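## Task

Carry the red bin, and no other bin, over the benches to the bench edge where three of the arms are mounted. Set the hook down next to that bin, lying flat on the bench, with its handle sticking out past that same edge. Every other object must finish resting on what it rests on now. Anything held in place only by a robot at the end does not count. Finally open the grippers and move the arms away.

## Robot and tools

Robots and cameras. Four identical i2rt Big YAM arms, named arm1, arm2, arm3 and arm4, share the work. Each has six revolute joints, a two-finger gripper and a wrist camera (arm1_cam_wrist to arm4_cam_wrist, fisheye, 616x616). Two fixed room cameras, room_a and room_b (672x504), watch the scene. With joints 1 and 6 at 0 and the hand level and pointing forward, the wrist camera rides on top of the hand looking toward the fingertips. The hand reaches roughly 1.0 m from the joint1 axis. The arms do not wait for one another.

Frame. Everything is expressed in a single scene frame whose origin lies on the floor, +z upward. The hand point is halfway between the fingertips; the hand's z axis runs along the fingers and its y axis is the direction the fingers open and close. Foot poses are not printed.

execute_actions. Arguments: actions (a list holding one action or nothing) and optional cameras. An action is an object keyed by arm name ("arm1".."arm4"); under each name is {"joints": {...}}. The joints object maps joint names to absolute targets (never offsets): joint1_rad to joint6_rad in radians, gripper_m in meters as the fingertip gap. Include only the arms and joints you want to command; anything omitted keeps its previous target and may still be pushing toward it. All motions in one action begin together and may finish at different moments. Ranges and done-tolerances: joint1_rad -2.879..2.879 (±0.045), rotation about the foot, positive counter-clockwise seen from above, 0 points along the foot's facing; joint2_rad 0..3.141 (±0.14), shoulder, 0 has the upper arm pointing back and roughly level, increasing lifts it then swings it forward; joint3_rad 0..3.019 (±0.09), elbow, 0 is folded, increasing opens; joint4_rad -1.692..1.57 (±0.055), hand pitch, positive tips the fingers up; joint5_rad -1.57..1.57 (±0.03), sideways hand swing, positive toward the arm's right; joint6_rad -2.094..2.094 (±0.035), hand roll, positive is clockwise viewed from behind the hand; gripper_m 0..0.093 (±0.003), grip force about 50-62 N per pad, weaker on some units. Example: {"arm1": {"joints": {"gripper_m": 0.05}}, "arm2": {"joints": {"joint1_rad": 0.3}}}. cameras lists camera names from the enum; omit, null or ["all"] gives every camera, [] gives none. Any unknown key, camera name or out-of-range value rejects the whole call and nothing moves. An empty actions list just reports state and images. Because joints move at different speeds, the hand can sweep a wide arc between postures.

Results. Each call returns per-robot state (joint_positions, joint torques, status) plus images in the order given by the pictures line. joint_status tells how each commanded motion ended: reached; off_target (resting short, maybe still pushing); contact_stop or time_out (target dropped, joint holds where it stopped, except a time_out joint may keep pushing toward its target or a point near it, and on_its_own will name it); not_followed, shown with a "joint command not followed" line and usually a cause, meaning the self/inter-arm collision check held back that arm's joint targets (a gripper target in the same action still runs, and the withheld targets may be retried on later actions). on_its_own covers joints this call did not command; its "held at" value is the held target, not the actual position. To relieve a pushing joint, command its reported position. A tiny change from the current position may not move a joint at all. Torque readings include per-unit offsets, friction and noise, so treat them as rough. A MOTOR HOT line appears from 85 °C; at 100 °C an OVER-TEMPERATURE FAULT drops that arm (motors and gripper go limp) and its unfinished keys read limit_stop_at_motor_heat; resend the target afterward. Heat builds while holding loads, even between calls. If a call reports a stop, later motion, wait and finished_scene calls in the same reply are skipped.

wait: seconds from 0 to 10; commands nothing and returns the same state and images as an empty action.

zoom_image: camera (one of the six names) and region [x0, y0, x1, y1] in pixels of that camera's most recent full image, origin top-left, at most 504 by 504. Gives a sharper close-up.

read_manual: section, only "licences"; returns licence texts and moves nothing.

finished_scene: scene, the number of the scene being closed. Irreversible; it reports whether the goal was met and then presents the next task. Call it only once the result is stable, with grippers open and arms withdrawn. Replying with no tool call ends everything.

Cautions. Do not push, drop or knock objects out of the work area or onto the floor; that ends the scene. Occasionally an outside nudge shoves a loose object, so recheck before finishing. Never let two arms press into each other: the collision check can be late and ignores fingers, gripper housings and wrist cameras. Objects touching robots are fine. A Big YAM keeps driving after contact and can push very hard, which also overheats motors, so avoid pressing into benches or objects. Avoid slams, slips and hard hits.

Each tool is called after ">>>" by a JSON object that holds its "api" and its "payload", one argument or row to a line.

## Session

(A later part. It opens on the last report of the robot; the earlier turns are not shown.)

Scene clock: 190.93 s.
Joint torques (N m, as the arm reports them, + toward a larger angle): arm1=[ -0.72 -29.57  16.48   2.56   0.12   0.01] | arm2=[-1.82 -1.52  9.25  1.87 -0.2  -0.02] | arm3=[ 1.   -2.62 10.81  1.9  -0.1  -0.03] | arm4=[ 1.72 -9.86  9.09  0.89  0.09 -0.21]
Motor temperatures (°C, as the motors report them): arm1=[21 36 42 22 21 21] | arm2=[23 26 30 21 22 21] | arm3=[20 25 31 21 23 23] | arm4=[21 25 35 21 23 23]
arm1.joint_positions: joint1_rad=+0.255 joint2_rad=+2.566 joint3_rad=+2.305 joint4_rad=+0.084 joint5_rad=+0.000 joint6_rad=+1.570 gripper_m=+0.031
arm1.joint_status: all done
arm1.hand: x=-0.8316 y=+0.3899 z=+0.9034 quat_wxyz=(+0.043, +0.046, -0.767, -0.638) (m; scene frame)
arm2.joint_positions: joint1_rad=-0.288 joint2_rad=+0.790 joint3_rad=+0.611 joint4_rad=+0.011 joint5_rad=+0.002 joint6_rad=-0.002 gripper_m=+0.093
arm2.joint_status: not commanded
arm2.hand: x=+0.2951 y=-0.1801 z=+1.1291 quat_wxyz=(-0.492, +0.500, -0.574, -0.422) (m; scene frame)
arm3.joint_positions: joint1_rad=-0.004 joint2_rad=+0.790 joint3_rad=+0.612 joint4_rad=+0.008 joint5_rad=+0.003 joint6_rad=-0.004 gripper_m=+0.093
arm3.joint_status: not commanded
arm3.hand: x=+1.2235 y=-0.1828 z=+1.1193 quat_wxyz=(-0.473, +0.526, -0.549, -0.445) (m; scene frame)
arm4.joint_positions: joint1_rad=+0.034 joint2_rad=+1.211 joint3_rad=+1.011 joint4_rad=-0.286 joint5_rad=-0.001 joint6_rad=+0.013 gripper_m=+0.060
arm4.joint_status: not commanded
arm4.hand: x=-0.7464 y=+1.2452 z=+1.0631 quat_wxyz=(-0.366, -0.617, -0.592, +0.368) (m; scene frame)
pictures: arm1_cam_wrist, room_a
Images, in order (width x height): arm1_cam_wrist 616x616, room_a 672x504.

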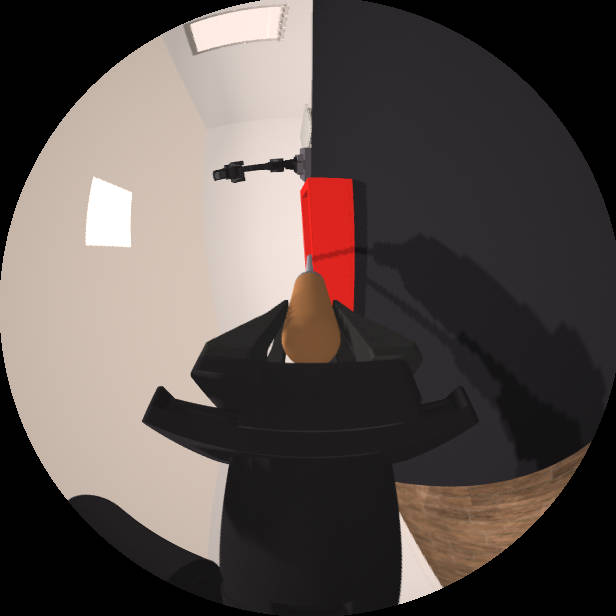

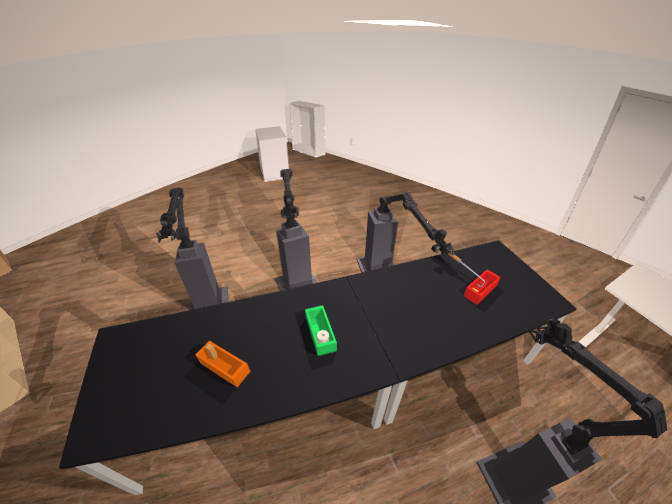

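>>> {"api": "execute_actions", "payload": {
  "actions": [
    {"arm1":{"joints":{"joint2_rad":2.45,"joint3_rad":2.16,"joint4_rad":0.17}}}
  ],
  "cameras": []
}}

>>> {"api": "execute_actions", "payload": {
  "actions": [
    {"arm1":{"joints":{"joint2_rad":2.37,"joint3_rad":2.01,"joint4_rad":0.24}}}
  ],
  "cameras": []
}}

>>> {"api": "execute_actions", "payload": {
  "actions": [
    {"arm1":{"joints":{"joint2_rad":2.29,"joint3_rad":1.86,"joint4_rad":0.31}}}
  ],
  "cameras": []
}}

>>> {"api": "execute_actions", "payload": {
  "actions": [
    {"arm1":{"joints":{"joint2_rad":2.21,"joint3_rad":1.71,"joint4_rad":0.38}}}
  ],
  "cameras": []
}}

>>> {"api": "execute_actions", "payload": {
  "actions": [
    {"arm1":{"joints":{"joint2_rad":2.13,"joint3_rad":1.56,"joint4_rad":0.45}}}
  ],
  "cameras": ["room_a"]
}}

>>> {"api": "execute_actions", "payload": {
  "actions": [
    {"arm1":{"joints":{"joint2_rad":2.05,"joint3_rad":1.41,"joint4_rad":0.52}}}
  ],
  "cameras": []
}}

>>> {"api": "execute_actions", "payload": {
  "actions": [
    {"arm1":{"joints":{"joint2_rad":1.965,"joint3_rad":1.26,"joint4_rad":0.585}}}
  ],
  "cameras": []
}}

>>> {"api": "execute_actions", "payload": {
  "actions": [
    {"arm1":{"joints":{"joint2_rad":1.88,"joint3_rad":1.11,"joint4_rad":0.65}}}
  ],
  "cameras": ["arm1_cam_wrist","room_a"]
}}

Scene clock: 206.07 s.
Joint torques (N m, as the arm reports them, + toward a larger angle): arm1=[ -0.89 -28.24  10.61   4.02   0.1    0.01] | arm2=[-1.51 -1.55  9.29  1.75 -0.19  0.  ] | arm3=[ 1.13 -2.75 10.83  1.88 -0.11  0.01] | arm4=[ 1.75 -9.86  9.09  0.89  0.09 -0.21]
Motor temperatures (°C, as the motors report them): arm1=[21 39 43 22 21 21] | arm2=[23 25 30 21 22 21] | arm3=[20 25 31 21 23 23] | arm4=[21 25 36 21 23 23]
arm1.joint_positions: joint1_rad=+0.255 joint2_rad=+2.494 joint3_rad=+2.167 joint4_rad=+0.140 joint5_rad=+0.000 joint6_rad=+1.570 gripper_m=+0.031
arm1.joint_status: all done
arm1.hand: x=-0.8291 y=+0.3707 z=+0.9027 quat_wxyz=(+0.042, +0.046, -0.770, -0.635) (m; scene frame)
arm2.joint_positions: joint1_rad=-0.288 joint2_rad=+0.790 joint3_rad=+0.611 joint4_rad=+0.011 joint5_rad=+0.002 joint6_rad=-0.002 gripper_m=+0.093
arm2.joint_status: not commanded
arm2.hand: x=+0.2951 y=-0.1801 z=+1.1291 quat_wxyz=(-0.492, +0.500, -0.574, -0.422) (m; scene frame)
arm3.joint_positions: joint1_rad=-0.004 joint2_rad=+0.790 joint3_rad=+0.612 joint4_rad=+0.008 joint5_rad=+0.003 joint6_rad=-0.004 gripper_m=+0.093
arm3.joint_status: not commanded
arm3.hand: x=+1.2235 y=-0.1828 z=+1.1193 quat_wxyz=(-0.473, +0.526, -0.549, -0.445) (m; scene frame)
arm4.joint_positions: joint1_rad=+0.034 joint2_rad=+1.211 joint3_rad=+1.011 joint4_rad=-0.286 joint5_rad=-0.001 joint6_rad=+0.013 gripper_m=+0.060
arm4.joint_status: not commanded
arm4.hand: x=-0.7464 y=+1.2452 z=+1.0631 quat_wxyz=(-0.366, -0.617, -0.592, +0.368) (m; scene frame)
pictures: none
No camera images: the call's "cameras" was empty. Leave "cameras" out to get every camera's image.

Scene clock: 206.93 s.
Joint torques (N m, as the arm reports them, + toward a larger angle): arm1=[ -0.84 -27.37  10.52   4.16   0.08   0.02] | arm2=[-1.67 -1.77  9.25  1.91 -0.23 -0.02] | arm3=[ 0.75 -2.89 10.82  1.89 -0.12 -0.01] | arm4=[ 1.72 -9.85  9.09  0.89  0.09 -0.21]
Motor temperatures (°C, as the motors report them): arm1=[21 39 42 22 21 21] | arm2=[23 25 30 21 22 21] | arm3=[20 25 31 21 23 23] | arm4=[21 25 36 21 23 23]
arm1.joint_positions: joint1_rad=+0.255 joint2_rad=+2.413 joint3_rad=+2.016 joint4_rad=+0.207 joint5_rad=+0.000 joint6_rad=+1.570 gripper_m=+0.031
arm1.joint_status: all done
arm1.hand: x=-0.8259 y=+0.3460 z=+0.9039 quat_wxyz=(+0.042, +0.046, -0.771, -0.633) (m; scene frame)
arm2.joint_positions: joint1_rad=-0.288 joint2_rad=+0.790 joint3_rad=+0.611 joint4_rad=+0.011 joint5_rad=+0.002 joint6_rad=-0.002 gripper_m=+0.093
arm2.joint_status: not commanded
arm2.hand: x=+0.2951 y=-0.1801 z=+1.1291 quat_wxyz=(-0.492, +0.500, -0.574, -0.422) (m; scene frame)
arm3.joint_positions: joint1_rad=-0.004 joint2_rad=+0.790 joint3_rad=+0.612 joint4_rad=+0.008 joint5_rad=+0.003 joint6_rad=-0.004 gripper_m=+0.093
arm3.joint_status: not commanded
arm3.hand: x=+1.2235 y=-0.1828 z=+1.1193 quat_wxyz=(-0.473, +0.526, -0.549, -0.445) (m; scene frame)
arm4.joint_positions: joint1_rad=+0.034 joint2_rad=+1.211 joint3_rad=+1.011 joint4_rad=-0.286 joint5_rad=-0.001 joint6_rad=+0.013 gripper_m=+0.060
arm4.joint_status: not commanded
arm4.hand: x=-0.7464 y=+1.2452 z=+1.0631 quat_wxyz=(-0.366, -0.617, -0.592, +0.368) (m; scene frame)
pictures: none
No camera images: the call's "cameras" was empty. Leave "cameras" out to get every camera's image.

Scene clock: 207.77 s.
Joint torques (N m, as the arm reports them, + toward a larger angle): arm1=[ -1.1  -26.42  10.29   4.25   0.07   0.02] | arm2=[-1.92 -1.71  9.16  1.91 -0.18 -0.02] | arm3=[ 1.2  -2.66 10.79  1.9  -0.1   0.  ] | arm4=[ 1.75 -9.85  9.08  0.89  0.09 -0.21]
Motor temperatures (°C, as the motors report them): arm1=[21 39 42 22 21 21] | arm2=[23 25 30 21 22 21] | arm3=[20 25 31 21 23 23] | arm4=[21 25 36 21 23 23]
arm1.joint_positions: joint1_rad=+0.255 joint2_rad=+2.333 joint3_rad=+1.865 joint4_rad=+0.275 joint5_rad=+0.001 joint6_rad=+1.570 gripper_m=+0.031
arm1.joint_status: all done
arm1.hand: x=-0.8223 y=+0.3175 z=+0.9043 quat_wxyz=(+0.042, +0.046, -0.772, -0.632) (m; scene frame)
arm2.joint_positions: joint1_rad=-0.288 joint2_rad=+0.790 joint3_rad=+0.611 joint4_rad=+0.011 joint5_rad=+0.002 joint6_rad=-0.002 gripper_m=+0.093
arm2.joint_status: not commanded
arm2.hand: x=+0.2951 y=-0.1801 z=+1.1291 quat_wxyz=(-0.492, +0.500, -0.574, -0.422) (m; scene frame)
arm3.joint_positions: joint1_rad=-0.004 joint2_rad=+0.790 joint3_rad=+0.612 joint4_rad=+0.008 joint5_rad=+0.003 joint6_rad=-0.004 gripper_m=+0.093
arm3.joint_status: not commanded
arm3.hand: x=+1.2235 y=-0.1828 z=+1.1193 quat_wxyz=(-0.473, +0.526, -0.549, -0.445) (m; scene frame)
arm4.joint_positions: joint1_rad=+0.034 joint2_rad=+1.211 joint3_rad=+1.011 joint4_rad=-0.286 joint5_rad=-0.001 joint6_rad=+0.013 gripper_m=+0.060
arm4.joint_status: not commanded
arm4.hand: x=-0.7464 y=+1.2452 z=+1.0631 quat_wxyz=(-0.366, -0.617, -0.592, +0.368) (m; scene frame)
pictures: none
No camera images: the call's "cameras" was empty. Leave "cameras" out to get every camera's image.

Scene clock: 208.60 s.
Joint torques (N m, as the arm reports them, + toward a larger angle): arm1=[ -0.77 -25.23  10.02   4.31   0.06   0.02] | arm2=[-1.75 -1.62  9.25  1.99 -0.2  -0.02] | arm3=[ 1.33 -2.6  10.9   1.88 -0.09  0.01] | arm4=[ 1.76 -9.86  9.09  0.88  0.09 -0.21]
Motor temperatures (°C, as the motors report them): arm1=[21 39 42 22 21 21] | arm2=[23 25 30 21 22 21] | arm3=[20 25 31 21 23 23] | arm4=[21 25 36 21 23 23]
arm1.joint_positions: joint1_rad=+0.255 joint2_rad=+2.253 joint3_rad=+1.714 joint4_rad=+0.343 joint5_rad=+0.001 joint6_rad=+1.570 gripper_m=+0.031
arm1.joint_status: all done
arm1.hand: x=-0.8182 y=+0.2854 z=+0.9041 quat_wxyz=(+0.042, +0.046, -0.773, -0.631) (m; scene frame)
arm2.joint_positions: joint1_rad=-0.288 joint2_rad=+0.790 joint3_rad=+0.611 joint4_rad=+0.011 joint5_rad=+0.002 joint6_rad=-0.002 gripper_m=+0.093
arm2.joint_status: not commanded
arm2.hand: x=+0.2951 y=-0.1801 z=+1.1291 quat_wxyz=(-0.492, +0.500, -0.574, -0.422) (m; scene frame)
arm3.joint_positions: joint1_rad=-0.004 joint2_rad=+0.790 joint3_rad=+0.612 joint4_rad=+0.008 joint5_rad=+0.003 joint6_rad=-0.004 gripper_m=+0.093
arm3.joint_status: not commanded
arm3.hand: x=+1.2235 y=-0.1828 z=+1.1193 quat_wxyz=(-0.473, +0.526, -0.549, -0.445) (m; scene frame)
arm4.joint_positions: joint1_rad=+0.034 joint2_rad=+1.211 joint3_rad=+1.011 joint4_rad=-0.286 joint5_rad=-0.001 joint6_rad=+0.013 gripper_m=+0.060
arm4.joint_status: not commanded
arm4.hand: x=-0.7464 y=+1.2452 z=+1.0631 quat_wxyz=(-0.366, -0.617, -0.592, +0.368) (m; scene frame)
pictures: none
No camera images: the call's "cameras" was empty. Leave "cameras" out to get every camera's image.

Scene clock: 209.43 s.
Joint torques (N m, as the arm reports them, + toward a larger angle): arm1=[ -0.81 -23.96   9.76   4.42   0.06   0.02] | arm2=[-1.65 -1.34  9.12  1.97 -0.2   0.  ] | arm3=[ 0.89 -2.76 10.8   1.88 -0.11  0.02] | arm4=[ 1.75 -9.85  9.09  0.89  0.09 -0.21]
Motor temperatures (°C, as the motors report them): arm1=[21 39 41 22 21 21] | arm2=[23 25 30 21 22 21] | arm3=[20 25 32 21 23 23] | arm4=[21 25 36 21 23 23]
arm1.joint_positions: joint1_rad=+0.255 joint2_rad=+2.172 joint3_rad=+1.563 joint4_rad=+0.411 joint5_rad=+0.001 joint6_rad=+1.570 gripper_m=+0.031
arm1.joint_status: all done
arm1.hand: x=-0.8137 y=+0.2499 z=+0.9042 quat_wxyz=(+0.041, +0.046, -0.774, -0.630) (m; scene frame)
arm2.joint_positions: joint1_rad=-0.288 joint2_rad=+0.790 joint3_rad=+0.611 joint4_rad=+0.011 joint5_rad=+0.002 joint6_rad=-0.002 gripper_m=+0.093
arm2.joint_status: not commanded
arm2.hand: x=+0.2951 y=-0.1801 z=+1.1291 quat_wxyz=(-0.492, +0.500, -0.574, -0.422) (m; scene frame)
arm3.joint_positions: joint1_rad=-0.004 joint2_rad=+0.790 joint3_rad=+0.612 joint4_rad=+0.008 joint5_rad=+0.003 joint6_rad=-0.004 gripper_m=+0.093
arm3.joint_status: not commanded
arm3.hand: x=+1.2235 y=-0.1828 z=+1.1193 quat_wxyz=(-0.473, +0.526, -0.549, -0.445) (m; scene frame)
arm4.joint_positions: joint1_rad=+0.034 joint2_rad=+1.211 joint3_rad=+1.011 joint4_rad=-0.286 joint5_rad=-0.001 joint6_rad=+0.013 gripper_m=+0.060
arm4.joint_status: not commanded
arm4.hand: x=-0.7464 y=+1.2452 z=+1.0631 quat_wxyz=(-0.366, -0.617, -0.592, +0.368) (m; scene frame)
pictures: room_a
Images, in order (width x height): room_a 672x504.

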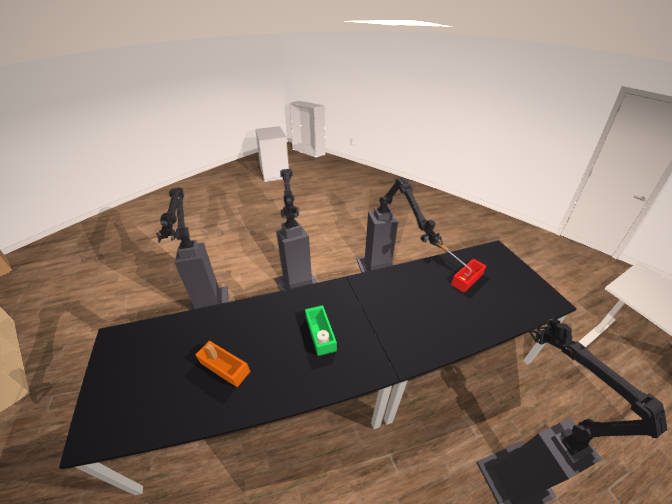

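Scene clock: 210.23 s.
Joint torques (N m, as the arm reports them, + toward a larger angle): arm1=[ -0.65 -22.49   9.41   4.49   0.05   0.02] | arm2=[-1.7  -2.04  9.26  1.97 -0.2   0.  ] | arm3=[ 1.03 -2.57 10.8   1.88 -0.1   0.01] | arm4=[ 1.75 -9.87  9.09  0.89  0.09 -0.21]
Motor temperatures (°C, as the motors report them): arm1=[21 39 41 22 21 21] | arm2=[23 25 30 21 22 21] | arm3=[20 25 32 21 23 23] | arm4=[21 25 36 21 23 23]
arm1.joint_positions: joint1_rad=+0.255 joint2_rad=+2.090 joint3_rad=+1.412 joint4_rad=+0.479 joint5_rad=+0.001 joint6_rad=+1.570 gripper_m=+0.031
arm1.joint_status: all done
arm1.hand: x=-0.8089 y=+0.2110 z=+0.9041 quat_wxyz=(+0.041, +0.046, -0.774, -0.630) (m; scene frame)
arm2.joint_positions: joint1_rad=-0.288 joint2_rad=+0.790 joint3_rad=+0.611 joint4_rad=+0.011 joint5_rad=+0.002 joint6_rad=-0.002 gripper_m=+0.093
arm2.joint_status: not commanded
arm2.hand: x=+0.2951 y=-0.1801 z=+1.1291 quat_wxyz=(-0.492, +0.500, -0.574, -0.422) (m; scene frame)
arm3.joint_positions: joint1_rad=-0.004 joint2_rad=+0.790 joint3_rad=+0.612 joint4_rad=+0.008 joint5_rad=+0.003 joint6_rad=-0.004 gripper_m=+0.093
arm3.joint_status: not commanded
arm3.hand: x=+1.2235 y=-0.1828 z=+1.1193 quat_wxyz=(-0.473, +0.526, -0.549, -0.445) (m; scene frame)
arm4.joint_positions: joint1_rad=+0.034 joint2_rad=+1.211 joint3_rad=+1.011 joint4_rad=-0.286 joint5_rad=-0.001 joint6_rad=+0.013 gripper_m=+0.060
arm4.joint_status: not commanded
arm4.hand: x=-0.7464 y=+1.2452 z=+1.0631 quat_wxyz=(-0.366, -0.617, -0.592, +0.368) (m; scene frame)
pictures: none
No camera images: the call's "cameras" was empty. Leave "cameras" out to get every camera's image.

Scene clock: 211.03 s.
Joint torques (N m, as the arm reports them, + toward a larger angle): arm1=[ -0.89 -21.11   9.13   4.63   0.05   0.01] | arm2=[-1.58 -1.53  9.35  1.8  -0.21  0.02] | arm3=[ 1.12 -2.58 10.78  1.87 -0.09  0.01] | arm4=[ 1.76 -9.81  9.09  0.88  0.09 -0.21]
Motor temperatures (°C, as the motors report them): arm1=[21 39 41 22 21 21] | arm2=[23 25 30 21 22 21] | arm3=[20 25 32 21 23 23] | arm4=[21 25 36 21 23 23]
arm1.joint_positions: joint1_rad=+0.255 joint2_rad=+2.005 joint3_rad=+1.260 joint4_rad=+0.541 joint5_rad=+0.002 joint6_rad=+1.570 gripper_m=+0.031
arm1.joint_status: all done
arm1.hand: x=-0.8035 y=+0.1685 z=+0.9044 quat_wxyz=(+0.041, +0.046, -0.775, -0.629) (m; scene frame)
arm2.joint_positions: joint1_rad=-0.288 joint2_rad=+0.790 joint3_rad=+0.611 joint4_rad=+0.011 joint5_rad=+0.002 joint6_rad=-0.002 gripper_m=+0.093
arm2.joint_status: not commanded
arm2.hand: x=+0.2951 y=-0.1801 z=+1.1291 quat_wxyz=(-0.492, +0.500, -0.574, -0.422) (m; scene frame)
arm3.joint_positions: joint1_rad=-0.004 joint2_rad=+0.790 joint3_rad=+0.612 joint4_rad=+0.008 joint5_rad=+0.003 joint6_rad=-0.004 gripper_m=+0.093
arm3.joint_status: not commanded
arm3.hand: x=+1.2235 y=-0.1828 z=+1.1193 quat_wxyz=(-0.473, +0.526, -0.549, -0.445) (m; scene frame)
arm4.joint_positions: joint1_rad=+0.034 joint2_rad=+1.211 joint3_rad=+1.011 joint4_rad=-0.286 joint5_rad=-0.001 joint6_rad=+0.013 gripper_m=+0.060
arm4.joint_status: not commanded
arm4.hand: x=-0.7464 y=+1.2452 z=+1.0631 quat_wxyz=(-0.366, -0.617, -0.592, +0.368) (m; scene frame)
pictures: none
No camera images: the call's "cameras" was empty. Leave "cameras" out to get every camera's image.

Scene clock: 211.83 s.
Joint torques (N m, as the arm reports them, + toward a larger angle): arm1=[ -0.89 -19.46   8.83   4.7    0.04   0.02] | arm2=[-1.52 -1.87  9.08  1.9  -0.18 -0.01] | arm3=[ 0.81 -2.72 10.9   1.8  -0.12  0.01] | arm4=[ 1.77 -9.85  9.07  0.88  0.09 -0.21]
Motor temperatures (°C, as the motors report them): arm1=[21 39 40 22 21 21] | arm2=[23 25 30 21 22 21] | arm3=[20 25 32 21 23 23] | arm4=[21 25 36 21 23 23]
arm1.joint_positions: joint1_rad=+0.255 joint2_rad=+1.918 joint3_rad=+1.109 joint4_rad=+0.604 joint5_rad=+0.002 joint6_rad=+1.570 gripper_m=+0.031
arm1.joint_status: all done
arm1.hand: x=-0.7978 y=+0.1234 z=+0.9044 quat_wxyz=(+0.041, +0.046, -0.776, -0.628) (m; scene frame)
arm2.joint_positions: joint1_rad=-0.288 joint2_rad=+0.790 joint3_rad=+0.611 joint4_rad=+0.011 joint5_rad=+0.002 joint6_rad=-0.002 gripper_m=+0.093
arm2.joint_status: not commanded
arm2.hand: x=+0.2951 y=-0.1801 z=+1.1291 quat_wxyz=(-0.492, +0.500, -0.574, -0.422) (m; scene frame)
arm3.joint_positions: joint1_rad=-0.004 joint2_rad=+0.790 joint3_rad=+0.612 joint4_rad=+0.008 joint5_rad=+0.003 joint6_rad=-0.004 gripper_m=+0.093
arm3.joint_status: not commanded
arm3.hand: x=+1.2235 y=-0.1828 z=+1.1193 quat_wxyz=(-0.473, +0.526, -0.549, -0.445) (m; scene frame)
arm4.joint_positions: joint1_rad=+0.034 joint2_rad=+1.211 joint3_rad=+1.011 joint4_rad=-0.286 joint5_rad=-0.001 joint6_rad=+0.013 gripper_m=+0.060
arm4.joint_status: not commanded
arm4.hand: x=-0.7464 y=+1.2452 z=+1.0631 quat_wxyz=(-0.366, -0.617, -0.592, +0.368) (m; scene frame)
pictures: arm1_cam_wrist, room_a
Images, in order (width x height): arm1_cam_wrist 616x616, room_a 672x504.

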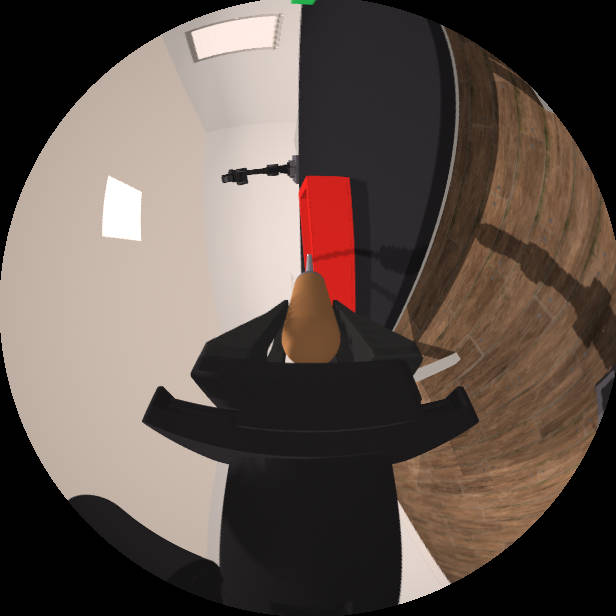

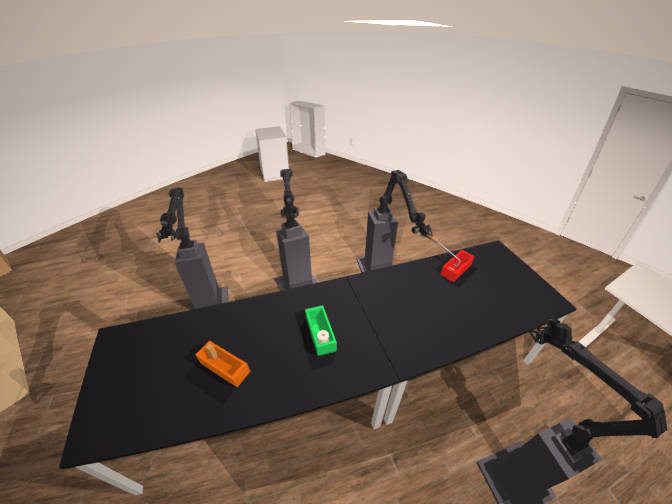

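>>> {"api": "execute_actions", "payload": {
  "actions": [
    {"arm1":{"joints":{"joint2_rad":1.79,"joint3_rad":0.96,"joint4_rad":0.71}}}
  ],
  "cameras": []
}}

>>> {"api": "execute_actions", "payload": {
  "actions": [
    {"arm1":{"joints":{"joint2_rad":1.695,"joint3_rad":0.81,"joint4_rad":0.765}}}
  ],
  "cameras": ["arm1_cam_wrist","room_b"]
}}

>>> {"api": "zoom_image", "payload": {
  "camera": "room_b",
  "region": [200,200,360,320]
}}

Scene clock: 220.07 s.
Joint torques (N m, as the arm reports them, + toward a larger angle): arm1=[ -0.79 -17.69   8.57   4.78   0.04   0.01] | arm2=[-1.47 -1.81  9.2   1.88 -0.22 -0.04] | arm3=[ 0.94 -2.65 10.85  1.85 -0.1   0.02] | arm4=[ 1.78 -9.83  9.09  0.89  0.09 -0.21]
Motor temperatures (°C, as the motors report them): arm1=[21 37 38 22 21 21] | arm2=[23 25 30 21 22 21] | arm3=[20 25 32 21 23 23] | arm4=[21 25 36 21 23 23]
arm1.joint_positions: joint1_rad=+0.255 joint2_rad=+1.826 joint3_rad=+0.957 joint4_rad=+0.662 joint5_rad=+0.002 joint6_rad=+1.570 gripper_m=+0.031
arm1.joint_status: all done
arm1.hand: x=-0.7917 y=+0.0751 z=+0.9046 quat_wxyz=(+0.041, +0.046, -0.777, -0.627) (m; scene frame)
arm2.joint_positions: joint1_rad=-0.288 joint2_rad=+0.790 joint3_rad=+0.611 joint4_rad=+0.011 joint5_rad=+0.002 joint6_rad=-0.002 gripper_m=+0.093
arm2.joint_status: not commanded
arm2.hand: x=+0.2951 y=-0.1801 z=+1.1291 quat_wxyz=(-0.492, +0.500, -0.574, -0.422) (m; scene frame)
arm3.joint_positions: joint1_rad=-0.004 joint2_rad=+0.790 joint3_rad=+0.612 joint4_rad=+0.008 joint5_rad=+0.003 joint6_rad=-0.004 gripper_m=+0.093
arm3.joint_status: not commanded
arm3.hand: x=+1.2235 y=-0.1828 z=+1.1193 quat_wxyz=(-0.473, +0.526, -0.549, -0.445) (m; scene frame)
arm4.joint_positions: joint1_rad=+0.034 joint2_rad=+1.211 joint3_rad=+1.011 joint4_rad=-0.286 joint5_rad=-0.001 joint6_rad=+0.013 gripper_m=+0.060
arm4.joint_status: not commanded
arm4.hand: x=-0.7464 y=+1.2452 z=+1.0631 quat_wxyz=(-0.366, -0.617, -0.592, +0.368) (m; scene frame)
pictures: none
No camera images: the call's "cameras" was empty. Leave "cameras" out to get every camera's image.

Scene clock: 220.87 s.
Joint torques (N m, as the arm reports them, + toward a larger angle): arm1=[ -0.84 -15.64   8.36   4.89   0.04   0.02] | arm2=[-1.29 -1.91  9.22  1.95 -0.19 -0.02] | arm3=[ 0.85 -2.63 10.79  1.82 -0.12  0.01] | arm4=[ 1.75 -9.85  9.09  0.89  0.09 -0.21]
Motor temperatures (°C, as the motors report them): arm1=[21 37 38 22 21 21] | arm2=[23 25 30 21 22 21] | arm3=[20 25 32 21 23 23] | arm4=[21 25 36 21 23 23]
arm1.joint_positions: joint1_rad=+0.255 joint2_rad=+1.730 joint3_rad=+0.804 joint4_rad=+0.714 joint5_rad=+0.002 joint6_rad=+1.570 gripper_m=+0.031
arm1.joint_status: all done
arm1.hand: x=-0.7853 y=+0.0243 z=+0.9048 quat_wxyz=(+0.041, +0.046, -0.778, -0.625) (m; scene frame)
arm2.joint_positions: joint1_rad=-0.288 joint2_rad=+0.790 joint3_rad=+0.611 joint4_rad=+0.011 joint5_rad=+0.002 joint6_rad=-0.002 gripper_m=+0.093
arm2.joint_status: not commanded
arm2.hand: x=+0.2951 y=-0.1801 z=+1.1291 quat_wxyz=(-0.492, +0.500, -0.574, -0.422) (m; scene frame)
arm3.joint_positions: joint1_rad=-0.004 joint2_rad=+0.790 joint3_rad=+0.612 joint4_rad=+0.008 joint5_rad=+0.003 joint6_rad=-0.004 gripper_m=+0.093
arm3.joint_status: not commanded
arm3.hand: x=+1.2235 y=-0.1828 z=+1.1193 quat_wxyz=(-0.473, +0.526, -0.549, -0.445) (m; scene frame)
arm4.joint_positions: joint1_rad=+0.034 joint2_rad=+1.211 joint3_rad=+1.011 joint4_rad=-0.286 joint5_rad=-0.001 joint6_rad=+0.013 gripper_m=+0.060
arm4.joint_status: not commanded
arm4.hand: x=-0.7464 y=+1.2452 z=+1.0631 quat_wxyz=(-0.366, -0.617, -0.592, +0.368) (m; scene frame)
pictures: arm1_cam_wrist, room_b
Images, in order (width x height): arm1_cam_wrist 616x616, room_b 672x504.

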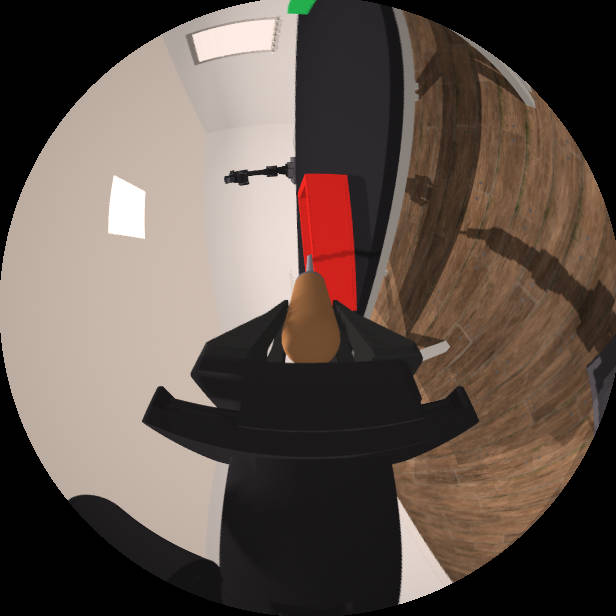

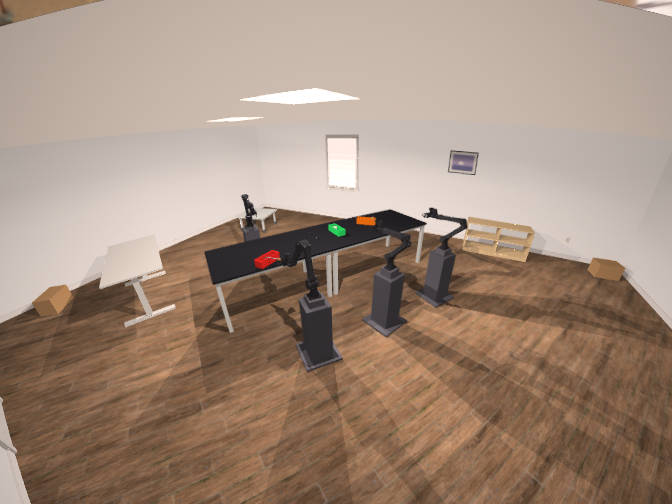

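Region (200, 200, 360, 320) of room_b's 672x504 image, scaled by 3.150, with more detail than that image has; it fills the top 378 rows of this view, and the rest is white.

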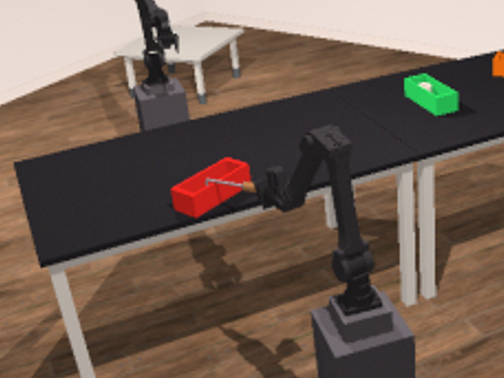

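>>> {"api": "execute_actions", "payload": {
  "actions": [
    {"arm1":{"joints":{"joint1_rad":0.16,"joint4_rad":0.79}}}
  ],
  "cameras": []
}}

>>> {"api": "execute_actions", "payload": {
  "actions": [
    {"arm1":{"joints":{"joint2_rad":1.6,"joint3_rad":0.68,"joint4_rad":0.8}}}
  ],
  "cameras": ["arm1_cam_wrist","room_b"]
}}

>>> {"api": "zoom_image", "payload": {
  "camera": "room_b",
  "region": [200,200,360,320]
}}

Scene clock: 228.17 s.
Joint torques (N m, as the arm reports them, + toward a larger angle): arm1=[ -0.04 -15.63   8.61   5.52   0.03   0.01] | arm2=[-1.61 -1.98  9.19  1.98 -0.2   0.  ] | arm3=[ 1.33 -2.89 10.77  1.85 -0.1   0.01] | arm4=[ 1.73 -9.88  9.08  0.89  0.09 -0.21]
Motor temperatures (°C, as the motors report them): arm1=[21 36 37 22 21 21] | arm2=[23 25 31 21 22 21] | arm3=[20 25 32 21 23 23] | arm4=[21 25 36 21 23 23]
arm1.joint_positions: joint1_rad=+0.153 joint2_rad=+1.730 joint3_rad=+0.801 joint4_rad=+0.725 joint5_rad=+0.002 joint6_rad=+1.570 gripper_m=+0.031
arm1.joint_status: joint4_rad time_out (moved +0.010 of +0.076); the others done
arm1.on_its_own: joint4_rad reads +0.725 and still pushes toward +0.790 since a time_out
arm1.hand: x=-0.7224 y=+0.0282 z=+0.9052 quat_wxyz=(+0.009, +0.006, -0.777, -0.629) (m; scene frame)
arm2.joint_positions: joint1_rad=-0.288 joint2_rad=+0.790 joint3_rad=+0.611 joint4_rad=+0.011 joint5_rad=+0.002 joint6_rad=-0.002 gripper_m=+0.093
arm2.joint_status: not commanded
arm2.hand: x=+0.2951 y=-0.1801 z=+1.1291 quat_wxyz=(-0.492, +0.500, -0.574, -0.422) (m; scene frame)
arm3.joint_positions: joint1_rad=-0.004 joint2_rad=+0.790 joint3_rad=+0.612 joint4_rad=+0.008 joint5_rad=+0.003 joint6_rad=-0.004 gripper_m=+0.093
arm3.joint_status: not commanded
arm3.hand: x=+1.2235 y=-0.1828 z=+1.1193 quat_wxyz=(-0.473, +0.526, -0.549, -0.445) (m; scene frame)
arm4.joint_positions: joint1_rad=+0.034 joint2_rad=+1.211 joint3_rad=+1.011 joint4_rad=-0.286 joint5_rad=-0.001 joint6_rad=+0.013 gripper_m=+0.060
arm4.joint_status: not commanded
arm4.hand: x=-0.7464 y=+1.2452 z=+1.0631 quat_wxyz=(-0.366, -0.617, -0.592, +0.368) (m; scene frame)
pictures: none
No camera images: the call's "cameras" was empty. Leave "cameras" out to get every camera's image.

not run: a stop came earlier in this reply.

Region (200, 200, 360, 320) of room_b's 672x504 image, scaled by 3.150, with more detail than that image has; it fills the top 378 rows of this view, and the rest is white.

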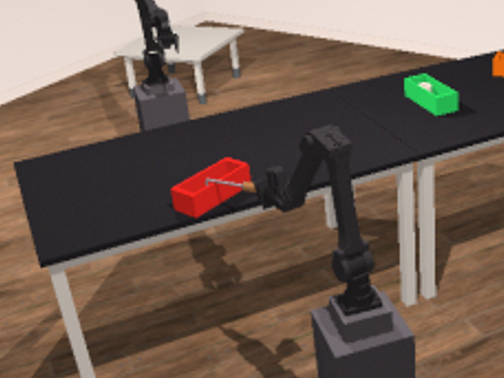

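>>> {"api": "execute_actions", "payload": {
  "actions": [
    {"arm1":{"joints":{"joint2_rad":1.6,"joint3_rad":0.68,"joint4_rad":0.8}}}
  ],
  "cameras": ["arm1_cam_wrist","room_b"]
}}

>>> {"api": "zoom_image", "payload": {
  "camera": "room_b",
  "region": [200,200,360,320]
}}

Scene clock: 232.73 s.
Joint torques (N m, as the arm reports them, + toward a larger angle): arm1=[ -0.02 -13.91   8.3    5.01   0.04   0.02] | arm2=[-2.18 -1.68  9.25  1.92 -0.2  -0.01] | arm3=[ 0.86 -2.74 10.8   1.86 -0.09  0.02] | arm4=[ 1.73 -9.86  9.09  0.88  0.09 -0.21]
Motor temperatures (°C, as the motors report them): arm1=[21 35 36 22 21 21] | arm2=[23 25 31 21 22 21] | arm3=[20 25 32 21 23 23] | arm4=[21 25 36 21 23 23]
arm1.joint_positions: joint1_rad=+0.153 joint2_rad=+1.633 joint3_rad=+0.671 joint4_rad=+0.747 joint5_rad=+0.002 joint6_rad=+1.570 gripper_m=+0.031
arm1.joint_status: all done
arm1.hand: x=-0.7214 y=-0.0183 z=+0.9060 quat_wxyz=(+0.009, +0.006, -0.781, -0.625) (m; scene frame)
arm2.joint_positions: joint1_rad=-0.288 joint2_rad=+0.790 joint3_rad=+0.611 joint4_rad=+0.011 joint5_rad=+0.002 joint6_rad=-0.002 gripper_m=+0.093
arm2.joint_status: not commanded
arm2.hand: x=+0.2951 y=-0.1801 z=+1.1291 quat_wxyz=(-0.492, +0.500, -0.574, -0.422) (m; scene frame)
arm3.joint_positions: joint1_rad=-0.004 joint2_rad=+0.790 joint3_rad=+0.612 joint4_rad=+0.008 joint5_rad=+0.003 joint6_rad=-0.004 gripper_m=+0.093
arm3.joint_status: not commanded
arm3.hand: x=+1.2235 y=-0.1828 z=+1.1193 quat_wxyz=(-0.473, +0.526, -0.549, -0.445) (m; scene frame)
arm4.joint_positions: joint1_rad=+0.034 joint2_rad=+1.211 joint3_rad=+1.011 joint4_rad=-0.286 joint5_rad=-0.001 joint6_rad=+0.013 gripper_m=+0.060
arm4.joint_status: not commanded
arm4.hand: x=-0.7464 y=+1.2452 z=+1.0631 quat_wxyz=(-0.366, -0.617, -0.592, +0.368) (m; scene frame)
pictures: arm1_cam_wrist, room_b
Images, in order (width x height): arm1_cam_wrist 616x616, room_b 672x504.

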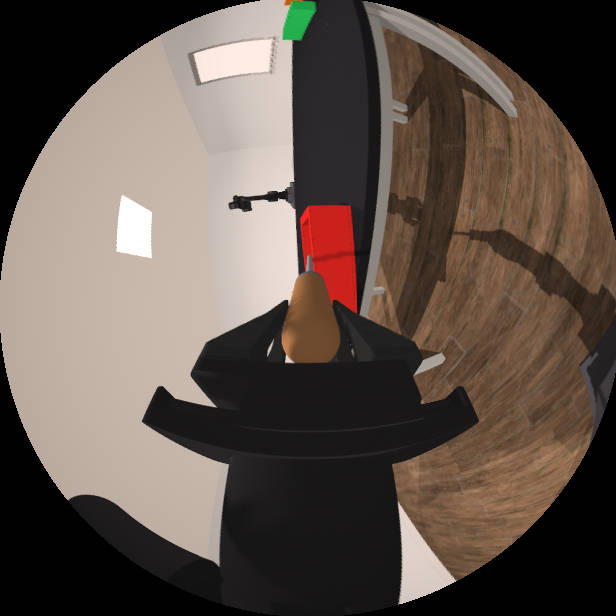

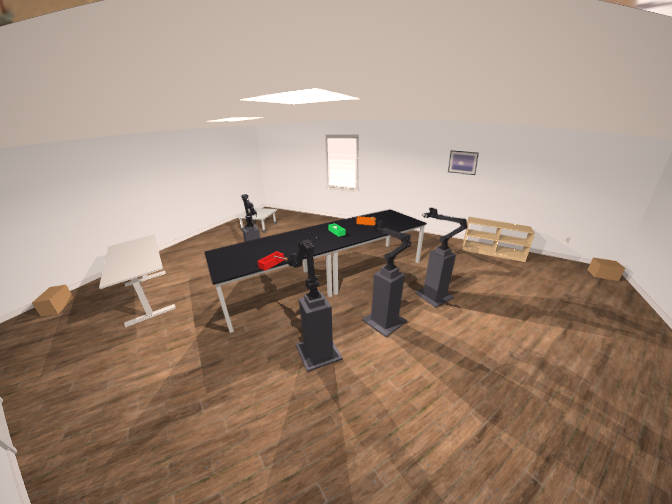

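Region (200, 200, 360, 320) of room_b's 672x504 image, scaled by 3.150, with more detail than that image has; it fills the top 378 rows of this view, and the rest is white.

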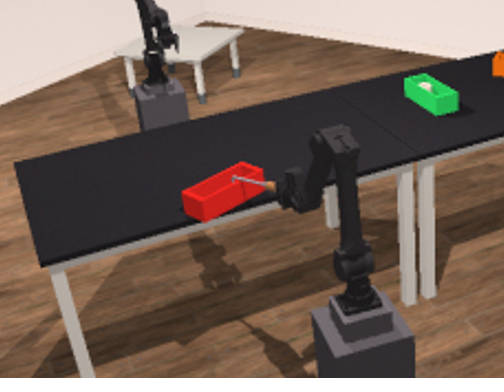

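>>> {"api": "execute_actions", "payload": {
  "actions": [
    {"arm1":{"joints":{"joint3_rad":1.33}}}
  ],
  "cameras": []
}}

>>> {"api": "execute_actions", "payload": {
  "actions": [
    {"arm1":{"joints":{"joint1_rad":-0.14,"joint2_rad":1.95,"joint4_rad":0.96,"joint5_rad":-0.1}}}
  ],
  "cameras": []
}}

>>> {"api": "execute_actions", "payload": {
  "actions": [
    {"arm1":{"joints":{"joint2_rad":2.17}}}
  ],
  "cameras": []
}}

>>> {"api": "execute_actions", "payload": {
  "actions": [
    {"arm1":{"joints":{"joint6_rad":0,"joint5_rad":-0.26}}}
  ],
  "cameras": []
}}

>>> {"api": "execute_actions", "payload": {
  "actions": [
    {"arm1":{"joints":{"joint2_rad":2.33,"joint3_rad":1.35,"joint4_rad":1.04}}}
  ],
  "cameras": ["arm1_cam_wrist","room_a"]
}}

Scene clock: 241.47 s.
Joint torques (N m, as the arm reports them, + toward a larger angle): arm1=[  0.2  -16.48  17.09   4.32   0.     0.06] | arm2=[-1.59 -1.96  9.23  2.01 -0.19  0.04] | arm3=[ 0.82 -2.53 10.84  1.84 -0.1   0.02] | arm4=[ 1.77 -9.84  9.09  0.88  0.09 -0.21]
Motor temperatures (°C, as the motors report them): arm1=[21 34 37 22 21 21] | arm2=[23 25 31 21 22 21] | arm3=[20 25 32 21 23 23] | arm4=[21 25 37 21 23 23]
arm1.joint_positions: joint1_rad=+0.153 joint2_rad=+1.623 joint3_rad=+1.261 joint4_rad=+0.758 joint5_rad=+0.001 joint6_rad=+1.567 gripper_m=+0.031
arm1.joint_status: all done
arm1.hand: x=-0.7222 y=+0.1054 z=+1.2316 quat_wxyz=(+0.009, +0.004, -0.557, -0.831) (m; scene frame)
arm2.joint_positions: joint1_rad=-0.288 joint2_rad=+0.790 joint3_rad=+0.611 joint4_rad=+0.011 joint5_rad=+0.002 joint6_rad=-0.002 gripper_m=+0.093
arm2.joint_status: not commanded
arm2.hand: x=+0.2951 y=-0.1801 z=+1.1291 quat_wxyz=(-0.492, +0.500, -0.574, -0.422) (m; scene frame)
arm3.joint_positions: joint1_rad=-0.004 joint2_rad=+0.790 joint3_rad=+0.612 joint4_rad=+0.008 joint5_rad=+0.003 joint6_rad=-0.004 gripper_m=+0.093
arm3.joint_status: not commanded
arm3.hand: x=+1.2235 y=-0.1828 z=+1.1193 quat_wxyz=(-0.473, +0.526, -0.549, -0.445) (m; scene frame)
arm4.joint_positions: joint1_rad=+0.034 joint2_rad=+1.211 joint3_rad=+1.011 joint4_rad=-0.286 joint5_rad=-0.001 joint6_rad=+0.013 gripper_m=+0.060
arm4.joint_status: not commanded
arm4.hand: x=-0.7464 y=+1.2452 z=+1.0631 quat_wxyz=(-0.366, -0.617, -0.592, +0.368) (m; scene frame)
pictures: none
No camera images: the call's "cameras" was empty. Leave "cameras" out to get every camera's image.

Scene clock: 243.17 s.
Joint torques (N m, as the arm reports them, + toward a larger angle): arm1=[ -1.15 -22.35  14.36   4.65   0.15   0.07] | arm2=[-1.67 -2.42  9.1   1.93 -0.21  0.01] | arm3=[ 1.32 -2.59 10.86  1.87 -0.11  0.02] | arm4=[ 1.73 -9.86  9.08  0.89  0.09 -0.21]
Motor temperatures (°C, as the motors report them): arm1=[21 34 37 22 21 21] | arm2=[23 25 31 21 22 21] | arm3=[20 25 32 21 23 23] | arm4=[21 25 37 21 23 23]
arm1.joint_positions: joint1_rad=-0.132 joint2_rad=+2.010 joint3_rad=+1.273 joint4_rad=+0.914 joint5_rad=-0.101 joint6_rad=+1.565 gripper_m=+0.031
arm1.joint_status: all done
arm1.hand: x=-0.5260 y=+0.1572 z=+0.9961 quat_wxyz=(-0.068, -0.046, -0.643, -0.761) (m; scene frame)
arm2.joint_positions: joint1_rad=-0.288 joint2_rad=+0.790 joint3_rad=+0.611 joint4_rad=+0.011 joint5_rad=+0.002 joint6_rad=-0.002 gripper_m=+0.093
arm2.joint_status: not commanded
arm2.hand: x=+0.2951 y=-0.1801 z=+1.1291 quat_wxyz=(-0.492, +0.500, -0.574, -0.422) (m; scene frame)
arm3.joint_positions: joint1_rad=-0.004 joint2_rad=+0.790 joint3_rad=+0.612 joint4_rad=+0.008 joint5_rad=+0.003 joint6_rad=-0.004 gripper_m=+0.093
arm3.joint_status: not commanded
arm3.hand: x=+1.2235 y=-0.1828 z=+1.1193 quat_wxyz=(-0.473, +0.526, -0.549, -0.445) (m; scene frame)
arm4.joint_positions: joint1_rad=+0.034 joint2_rad=+1.211 joint3_rad=+1.011 joint4_rad=-0.286 joint5_rad=-0.001 joint6_rad=+0.013 gripper_m=+0.060
arm4.joint_status: not commanded
arm4.hand: x=-0.7464 y=+1.2452 z=+1.0631 quat_wxyz=(-0.366, -0.617, -0.592, +0.368) (m; scene frame)
pictures: none
No camera images: the call's "cameras" was empty. Leave "cameras" out to get every camera's image.

Scene clock: 244.30 s.
Joint torques (N m, as the arm reports them, + toward a larger angle): arm1=[ -1.12 -22.24  12.66   4.03   0.13   0.03] | arm2=[-1.64 -2.13  9.13  2.02 -0.19  0.01] | arm3=[ 1.33 -2.72 10.86  1.88 -0.13  0.01] | arm4=[ 1.74 -9.85  9.08  0.88  0.09 -0.21]
Motor temperatures (°C, as the motors report them): arm1=[21 34 37 22 21 21] | arm2=[23 25 31 21 22 21] | arm3=[20 25 32 21 23 23] | arm4=[21 25 37 21 23 23]
arm1.joint_positions: joint1_rad=-0.132 joint2_rad=+2.219 joint3_rad=+1.276 joint4_rad=+0.929 joint5_rad=-0.101 joint6_rad=+1.569 gripper_m=+0.031
arm1.joint_status: all done
arm1.hand: x=-0.5255 y=+0.1615 z=+0.8443 quat_wxyz=(-0.054, -0.059, -0.712, -0.698) (m; scene frame)
arm2.joint_positions: joint1_rad=-0.288 joint2_rad=+0.790 joint3_rad=+0.611 joint4_rad=+0.011 joint5_rad=+0.002 joint6_rad=-0.002 gripper_m=+0.093
arm2.joint_status: not commanded
arm2.hand: x=+0.2951 y=-0.1801 z=+1.1291 quat_wxyz=(-0.492, +0.500, -0.574, -0.422) (m; scene frame)
arm3.joint_positions: joint1_rad=-0.004 joint2_rad=+0.790 joint3_rad=+0.612 joint4_rad=+0.008 joint5_rad=+0.003 joint6_rad=-0.004 gripper_m=+0.093
arm3.joint_status: not commanded
arm3.hand: x=+1.2235 y=-0.1828 z=+1.1193 quat_wxyz=(-0.473, +0.526, -0.549, -0.445) (m; scene frame)
arm4.joint_positions: joint1_rad=+0.034 joint2_rad=+1.211 joint3_rad=+1.011 joint4_rad=-0.286 joint5_rad=-0.001 joint6_rad=+0.013 gripper_m=+0.060
arm4.joint_status: not commanded
arm4.hand: x=-0.7464 y=+1.2452 z=+1.0631 quat_wxyz=(-0.366, -0.617, -0.592, +0.368) (m; scene frame)
pictures: none
No camera images: the call's "cameras" was empty. Leave "cameras" out to get every camera's image.

Scene clock: 246.43 s.
Joint torques (N m, as the arm reports them, + toward a larger angle): arm1=[ -0.88 -21.36  12.67   3.83   0.2   -0.02] | arm2=[-1.64 -1.79  9.1   1.94 -0.2   0.02] | arm3=[ 1.19 -2.43 10.83  1.87 -0.11  0.01] | arm4=[ 1.72 -9.86  9.1   0.88  0.09 -0.21]
Motor temperatures (°C, as the motors report them): arm1=[21 35 38 22 21 21] | arm2=[23 25 31 21 22 21] | arm3=[20 25 32 21 23 23] | arm4=[21 25 37 21 23 23]
arm1.joint_positions: joint1_rad=-0.135 joint2_rad=+2.202 joint3_rad=+1.276 joint4_rad=+0.934 joint5_rad=-0.263 joint6_rad=+0.014 gripper_m=+0.031
arm1.joint_status: all done
arm1.hand: x=-0.5507 y=+0.1640 z=+0.8578 quat_wxyz=(-0.496, +0.495, -0.505, -0.504) (m; scene frame)
arm2.joint_positions: joint1_rad=-0.288 joint2_rad=+0.790 joint3_rad=+0.611 joint4_rad=+0.011 joint5_rad=+0.002 joint6_rad=-0.002 gripper_m=+0.093
arm2.joint_status: not commanded
arm2.hand: x=+0.2951 y=-0.1801 z=+1.1291 quat_wxyz=(-0.492, +0.500, -0.574, -0.422) (m; scene frame)
arm3.joint_positions: joint1_rad=-0.004 joint2_rad=+0.790 joint3_rad=+0.612 joint4_rad=+0.008 joint5_rad=+0.003 joint6_rad=-0.004 gripper_m=+0.093
arm3.joint_status: not commanded
arm3.hand: x=+1.2235 y=-0.1828 z=+1.1193 quat_wxyz=(-0.473, +0.526, -0.549, -0.445) (m; scene frame)
arm4.joint_positions: joint1_rad=+0.034 joint2_rad=+1.211 joint3_rad=+1.011 joint4_rad=-0.286 joint5_rad=-0.001 joint6_rad=+0.013 gripper_m=+0.060
arm4.joint_status: not commanded
arm4.hand: x=-0.7464 y=+1.2452 z=+1.0631 quat_wxyz=(-0.366, -0.617, -0.592, +0.368) (m; scene frame)
pictures: none
No camera images: the call's "cameras" was empty. Leave "cameras" out to get every camera's image.

Scene clock: 247.43 s.
Joint torques (N m, as the arm reports them, + toward a larger angle): arm1=[ -0.92 -19.67  11.06   3.73   0.19  -0.01] | arm2=[-1.9  -1.51  9.13  1.86 -0.2  -0.03] | arm3=[ 1.23 -2.8  10.83  1.86 -0.1   0.  ] | arm4=[ 1.73 -9.85  9.09  0.88  0.09 -0.21]
Motor temperatures (°C, as the motors report them): arm1=[21 35 38 22 21 21] | arm2=[23 25 31 21 22 21] | arm3=[20 25 32 21 23 23] | arm4=[21 25 37 21 23 23]
arm1.joint_positions: joint1_rad=-0.135 joint2_rad=+2.322 joint3_rad=+1.305 joint4_rad=+1.016 joint5_rad=-0.263 joint6_rad=+0.012 gripper_m=+0.031
arm1.joint_status: all done
arm1.hand: x=-0.5507 y=+0.1649 z=+0.8010 quat_wxyz=(-0.494, +0.497, -0.507, -0.502) (m; scene frame)
arm2.joint_positions: joint1_rad=-0.288 joint2_rad=+0.790 joint3_rad=+0.611 joint4_rad=+0.011 joint5_rad=+0.002 joint6_rad=-0.002 gripper_m=+0.093
arm2.joint_status: not commanded
arm2.hand: x=+0.2951 y=-0.1801 z=+1.1291 quat_wxyz=(-0.492, +0.500, -0.574, -0.422) (m; scene frame)
arm3.joint_positions: joint1_rad=-0.004 joint2_rad=+0.790 joint3_rad=+0.612 joint4_rad=+0.008 joint5_rad=+0.003 joint6_rad=-0.004 gripper_m=+0.093
arm3.joint_status: not commanded
arm3.hand: x=+1.2235 y=-0.1828 z=+1.1193 quat_wxyz=(-0.473, +0.526, -0.549, -0.445) (m; scene frame)
arm4.joint_positions: joint1_rad=+0.034 joint2_rad=+1.211 joint3_rad=+1.011 joint4_rad=-0.286 joint5_rad=-0.001 joint6_rad=+0.013 gripper_m=+0.060
arm4.joint_status: not commanded
arm4.hand: x=-0.7464 y=+1.2452 z=+1.0631 quat_wxyz=(-0.366, -0.617, -0.592, +0.368) (m; scene frame)
pictures: arm1_cam_wrist, room_a
Images, in order (width x height): arm1_cam_wrist 616x616, room_a 672x504.

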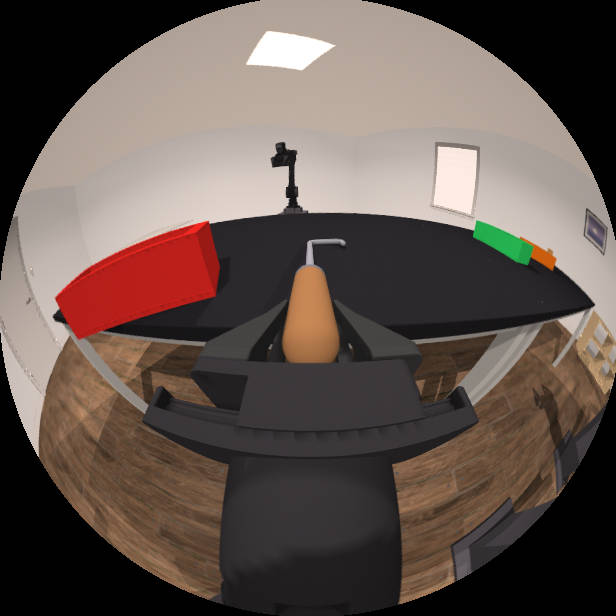

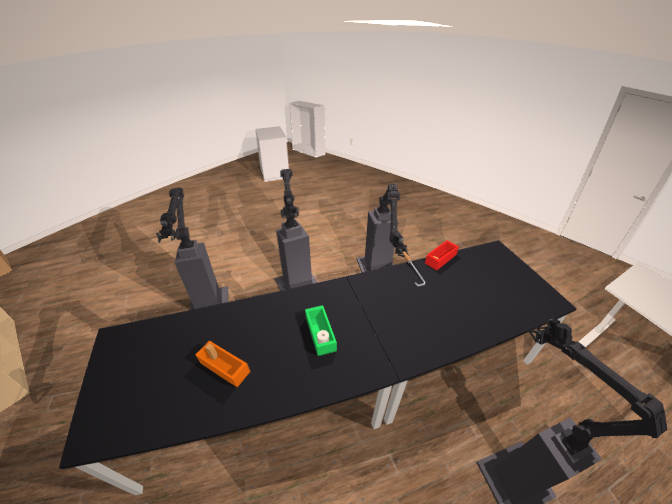

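>>> {"api": "execute_actions", "payload": {
  "actions": [
    {"arm1":{"joints":{"joint4_rad":0.94}}}
  ],
  "cameras": []
}}

>>> {"api": "execute_actions", "payload": {
  "actions": [
    {"arm1":{"joints":{"gripper_m":0.093}}}
  ],
  "cameras": []
}}

>>> {"api": "execute_actions", "payload": {
  "actions": [
    {"arm1":{"joints":{"joint1_rad":0.2,"joint2_rad":1.6,"joint3_rad":0.9,"joint4_rad":0.1,"joint5_rad":0}}}
  ],
  "cameras": ["arm1_cam_wrist","room_a"]
}}

Scene clock: 254.10 s.
Joint torques (N m, as the arm reports them, + toward a larger angle): arm1=[ -0.9  -19.01  10.97   1.87   0.18   0.  ] | arm2=[-1.73 -2.03  9.2   1.97 -0.21  0.  ] | arm3=[ 0.63 -2.6  10.88  1.84 -0.1   0.01] | arm4=[ 1.73 -9.86  9.09  0.89  0.09 -0.21]
Motor temperatures (°C, as the motors report them): arm1=[21 35 38 22 21 21] | arm2=[23 25 31 21 22 21] | arm3=[20 25 32 21 23 23] | arm4=[21 25 37 21 23 23]
arm1.joint_positions: joint1_rad=-0.135 joint2_rad=+2.322 joint3_rad=+1.307 joint4_rad=+0.961 joint5_rad=-0.263 joint6_rad=+0.011 gripper_m=+0.031
arm1.joint_status: all done
arm1.hand: x=-0.5507 y=+0.1650 z=+0.7886 quat_wxyz=(-0.478, +0.506, -0.523, -0.492) (m; scene frame)
arm2.joint_positions: joint1_rad=-0.288 joint2_rad=+0.790 joint3_rad=+0.611 joint4_rad=+0.011 joint5_rad=+0.002 joint6_rad=-0.002 gripper_m=+0.093
arm2.joint_status: not commanded
arm2.hand: x=+0.2951 y=-0.1801 z=+1.1291 quat_wxyz=(-0.492, +0.500, -0.574, -0.422) (m; scene frame)
arm3.joint_positions: joint1_rad=-0.004 joint2_rad=+0.790 joint3_rad=+0.612 joint4_rad=+0.008 joint5_rad=+0.003 joint6_rad=-0.004 gripper_m=+0.093
arm3.joint_status: not commanded
arm3.hand: x=+1.2235 y=-0.1828 z=+1.1193 quat_wxyz=(-0.473, +0.526, -0.549, -0.445) (m; scene frame)
arm4.joint_positions: joint1_rad=+0.034 joint2_rad=+1.211 joint3_rad=+1.011 joint4_rad=-0.286 joint5_rad=-0.001 joint6_rad=+0.013 gripper_m=+0.060
arm4.joint_status: not commanded
arm4.hand: x=-0.7464 y=+1.2452 z=+1.0631 quat_wxyz=(-0.366, -0.617, -0.592, +0.368) (m; scene frame)
pictures: none
No camera images: the call's "cameras" was empty. Leave "cameras" out to get every camera's image.

Scene clock: 254.80 s.
Joint torques (N m, as the arm reports them, + toward a larger angle): arm1=[ -0.96 -19.1   11.01   2.01   0.18   0.  ] | arm2=[-1.88 -1.59  9.15  1.88 -0.17 -0.02] | arm3=[ 1.41 -2.52 10.88  1.78 -0.1   0.03] | arm4=[ 1.75 -9.87  9.09  0.88  0.09 -0.21]
Motor temperatures (°C, as the motors report them): arm1=[21 35 38 22 21 21] | arm2=[23 25 31 21 22 21] | arm3=[20 25 32 21 23 23] | arm4=[21 25 37 21 23 23]
arm1.joint_positions: joint1_rad=-0.135 joint2_rad=+2.322 joint3_rad=+1.307 joint4_rad=+0.957 joint5_rad=-0.263 joint6_rad=+0.011 gripper_m=+0.093
arm1.joint_status: all done
arm1.hand: x=-0.5507 y=+0.1649 z=+0.7877 quat_wxyz=(-0.477, +0.507, -0.524, -0.492) (m; scene frame)
arm2.joint_positions: joint1_rad=-0.288 joint2_rad=+0.790 joint3_rad=+0.611 joint4_rad=+0.011 joint5_rad=+0.002 joint6_rad=-0.002 gripper_m=+0.093
arm2.joint_status: not commanded
arm2.hand: x=+0.2951 y=-0.1801 z=+1.1291 quat_wxyz=(-0.492, +0.500, -0.574, -0.422) (m; scene frame)
arm3.joint_positions: joint1_rad=-0.004 joint2_rad=+0.790 joint3_rad=+0.612 joint4_rad=+0.008 joint5_rad=+0.003 joint6_rad=-0.004 gripper_m=+0.093
arm3.joint_status: not commanded
arm3.hand: x=+1.2235 y=-0.1828 z=+1.1193 quat_wxyz=(-0.473, +0.526, -0.549, -0.445) (m; scene frame)
arm4.joint_positions: joint1_rad=+0.034 joint2_rad=+1.211 joint3_rad=+1.011 joint4_rad=-0.286 joint5_rad=-0.001 joint6_rad=+0.013 gripper_m=+0.060
arm4.joint_status: not commanded
arm4.hand: x=-0.7464 y=+1.2452 z=+1.0631 quat_wxyz=(-0.366, -0.617, -0.592, +0.368) (m; scene frame)
pictures: none
No camera images: the call's "cameras" was empty. Leave "cameras" out to get every camera's image.

Scene clock: 256.30 s.
Joint torques (N m, as the arm reports them, + toward a larger angle): arm1=[  0.05 -12.36   8.73   1.95   0.13   0.02] | arm2=[-1.38 -2.3   9.24  2.01 -0.18  0.  ] | arm3=[ 1.28 -2.88 10.84  1.87 -0.1   0.02] | arm4=[ 1.75 -9.86  9.08  0.89  0.09 -0.21]
Motor temperatures (°C, as the motors report them): arm1=[21 35 37 22 21 21] | arm2=[23 25 31 21 22 21] | arm3=[20 25 32 21 23 23] | arm4=[21 25 37 21 23 23]
arm1.joint_positions: joint1_rad=+0.197 joint2_rad=+1.590 joint3_rad=+0.909 joint4_rad=+0.116 joint5_rad=-0.001 joint6_rad=+0.009 gripper_m=+0.093
arm1.joint_status: all done
arm1.hand: x=-0.7492 y=+0.0100 z=+0.9038 quat_wxyz=(-0.324, +0.637, -0.603, -0.354) (m; scene frame)
arm2.joint_positions: joint1_rad=-0.288 joint2_rad=+0.790 joint3_rad=+0.611 joint4_rad=+0.011 joint5_rad=+0.002 joint6_rad=-0.002 gripper_m=+0.093
arm2.joint_status: not commanded
arm2.hand: x=+0.2951 y=-0.1801 z=+1.1291 quat_wxyz=(-0.492, +0.500, -0.574, -0.422) (m; scene frame)
arm3.joint_positions: joint1_rad=-0.004 joint2_rad=+0.790 joint3_rad=+0.612 joint4_rad=+0.008 joint5_rad=+0.003 joint6_rad=-0.004 gripper_m=+0.093
arm3.joint_status: not commanded
arm3.hand: x=+1.2235 y=-0.1828 z=+1.1193 quat_wxyz=(-0.473, +0.526, -0.549, -0.445) (m; scene frame)
arm4.joint_positions: joint1_rad=+0.034 joint2_rad=+1.211 joint3_rad=+1.011 joint4_rad=-0.286 joint5_rad=-0.001 joint6_rad=+0.013 gripper_m=+0.060
arm4.joint_status: not commanded
arm4.hand: x=-0.7464 y=+1.2452 z=+1.0631 quat_wxyz=(-0.366, -0.617, -0.592, +0.368) (m; scene frame)
pictures: arm1_cam_wrist, room_a
Images, in order (width x height): arm1_cam_wrist 616x616, room_a 672x504.

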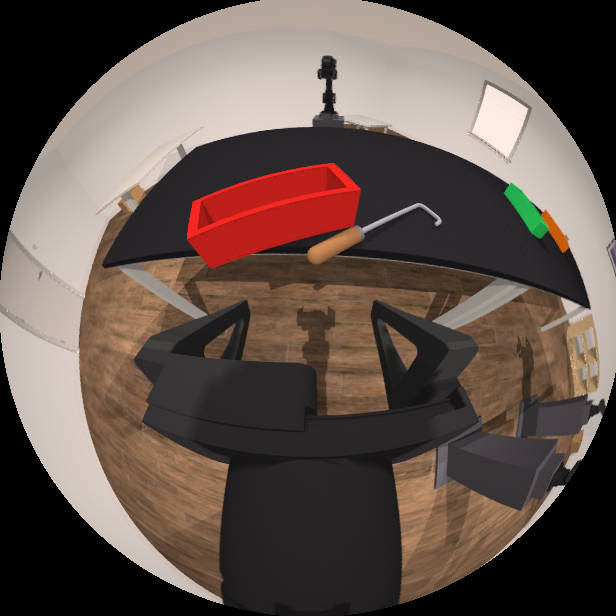

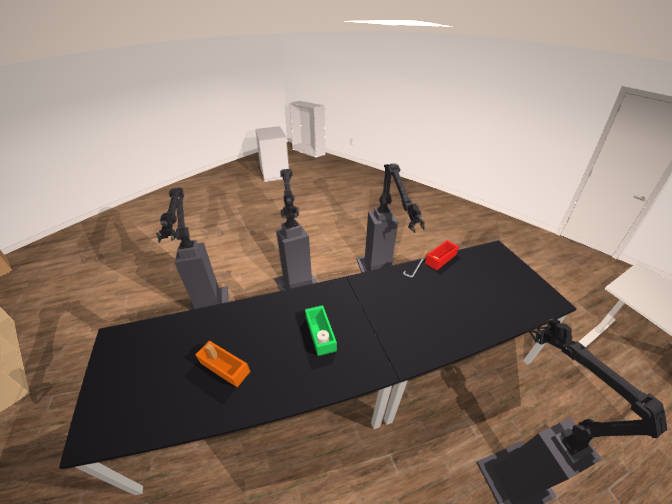

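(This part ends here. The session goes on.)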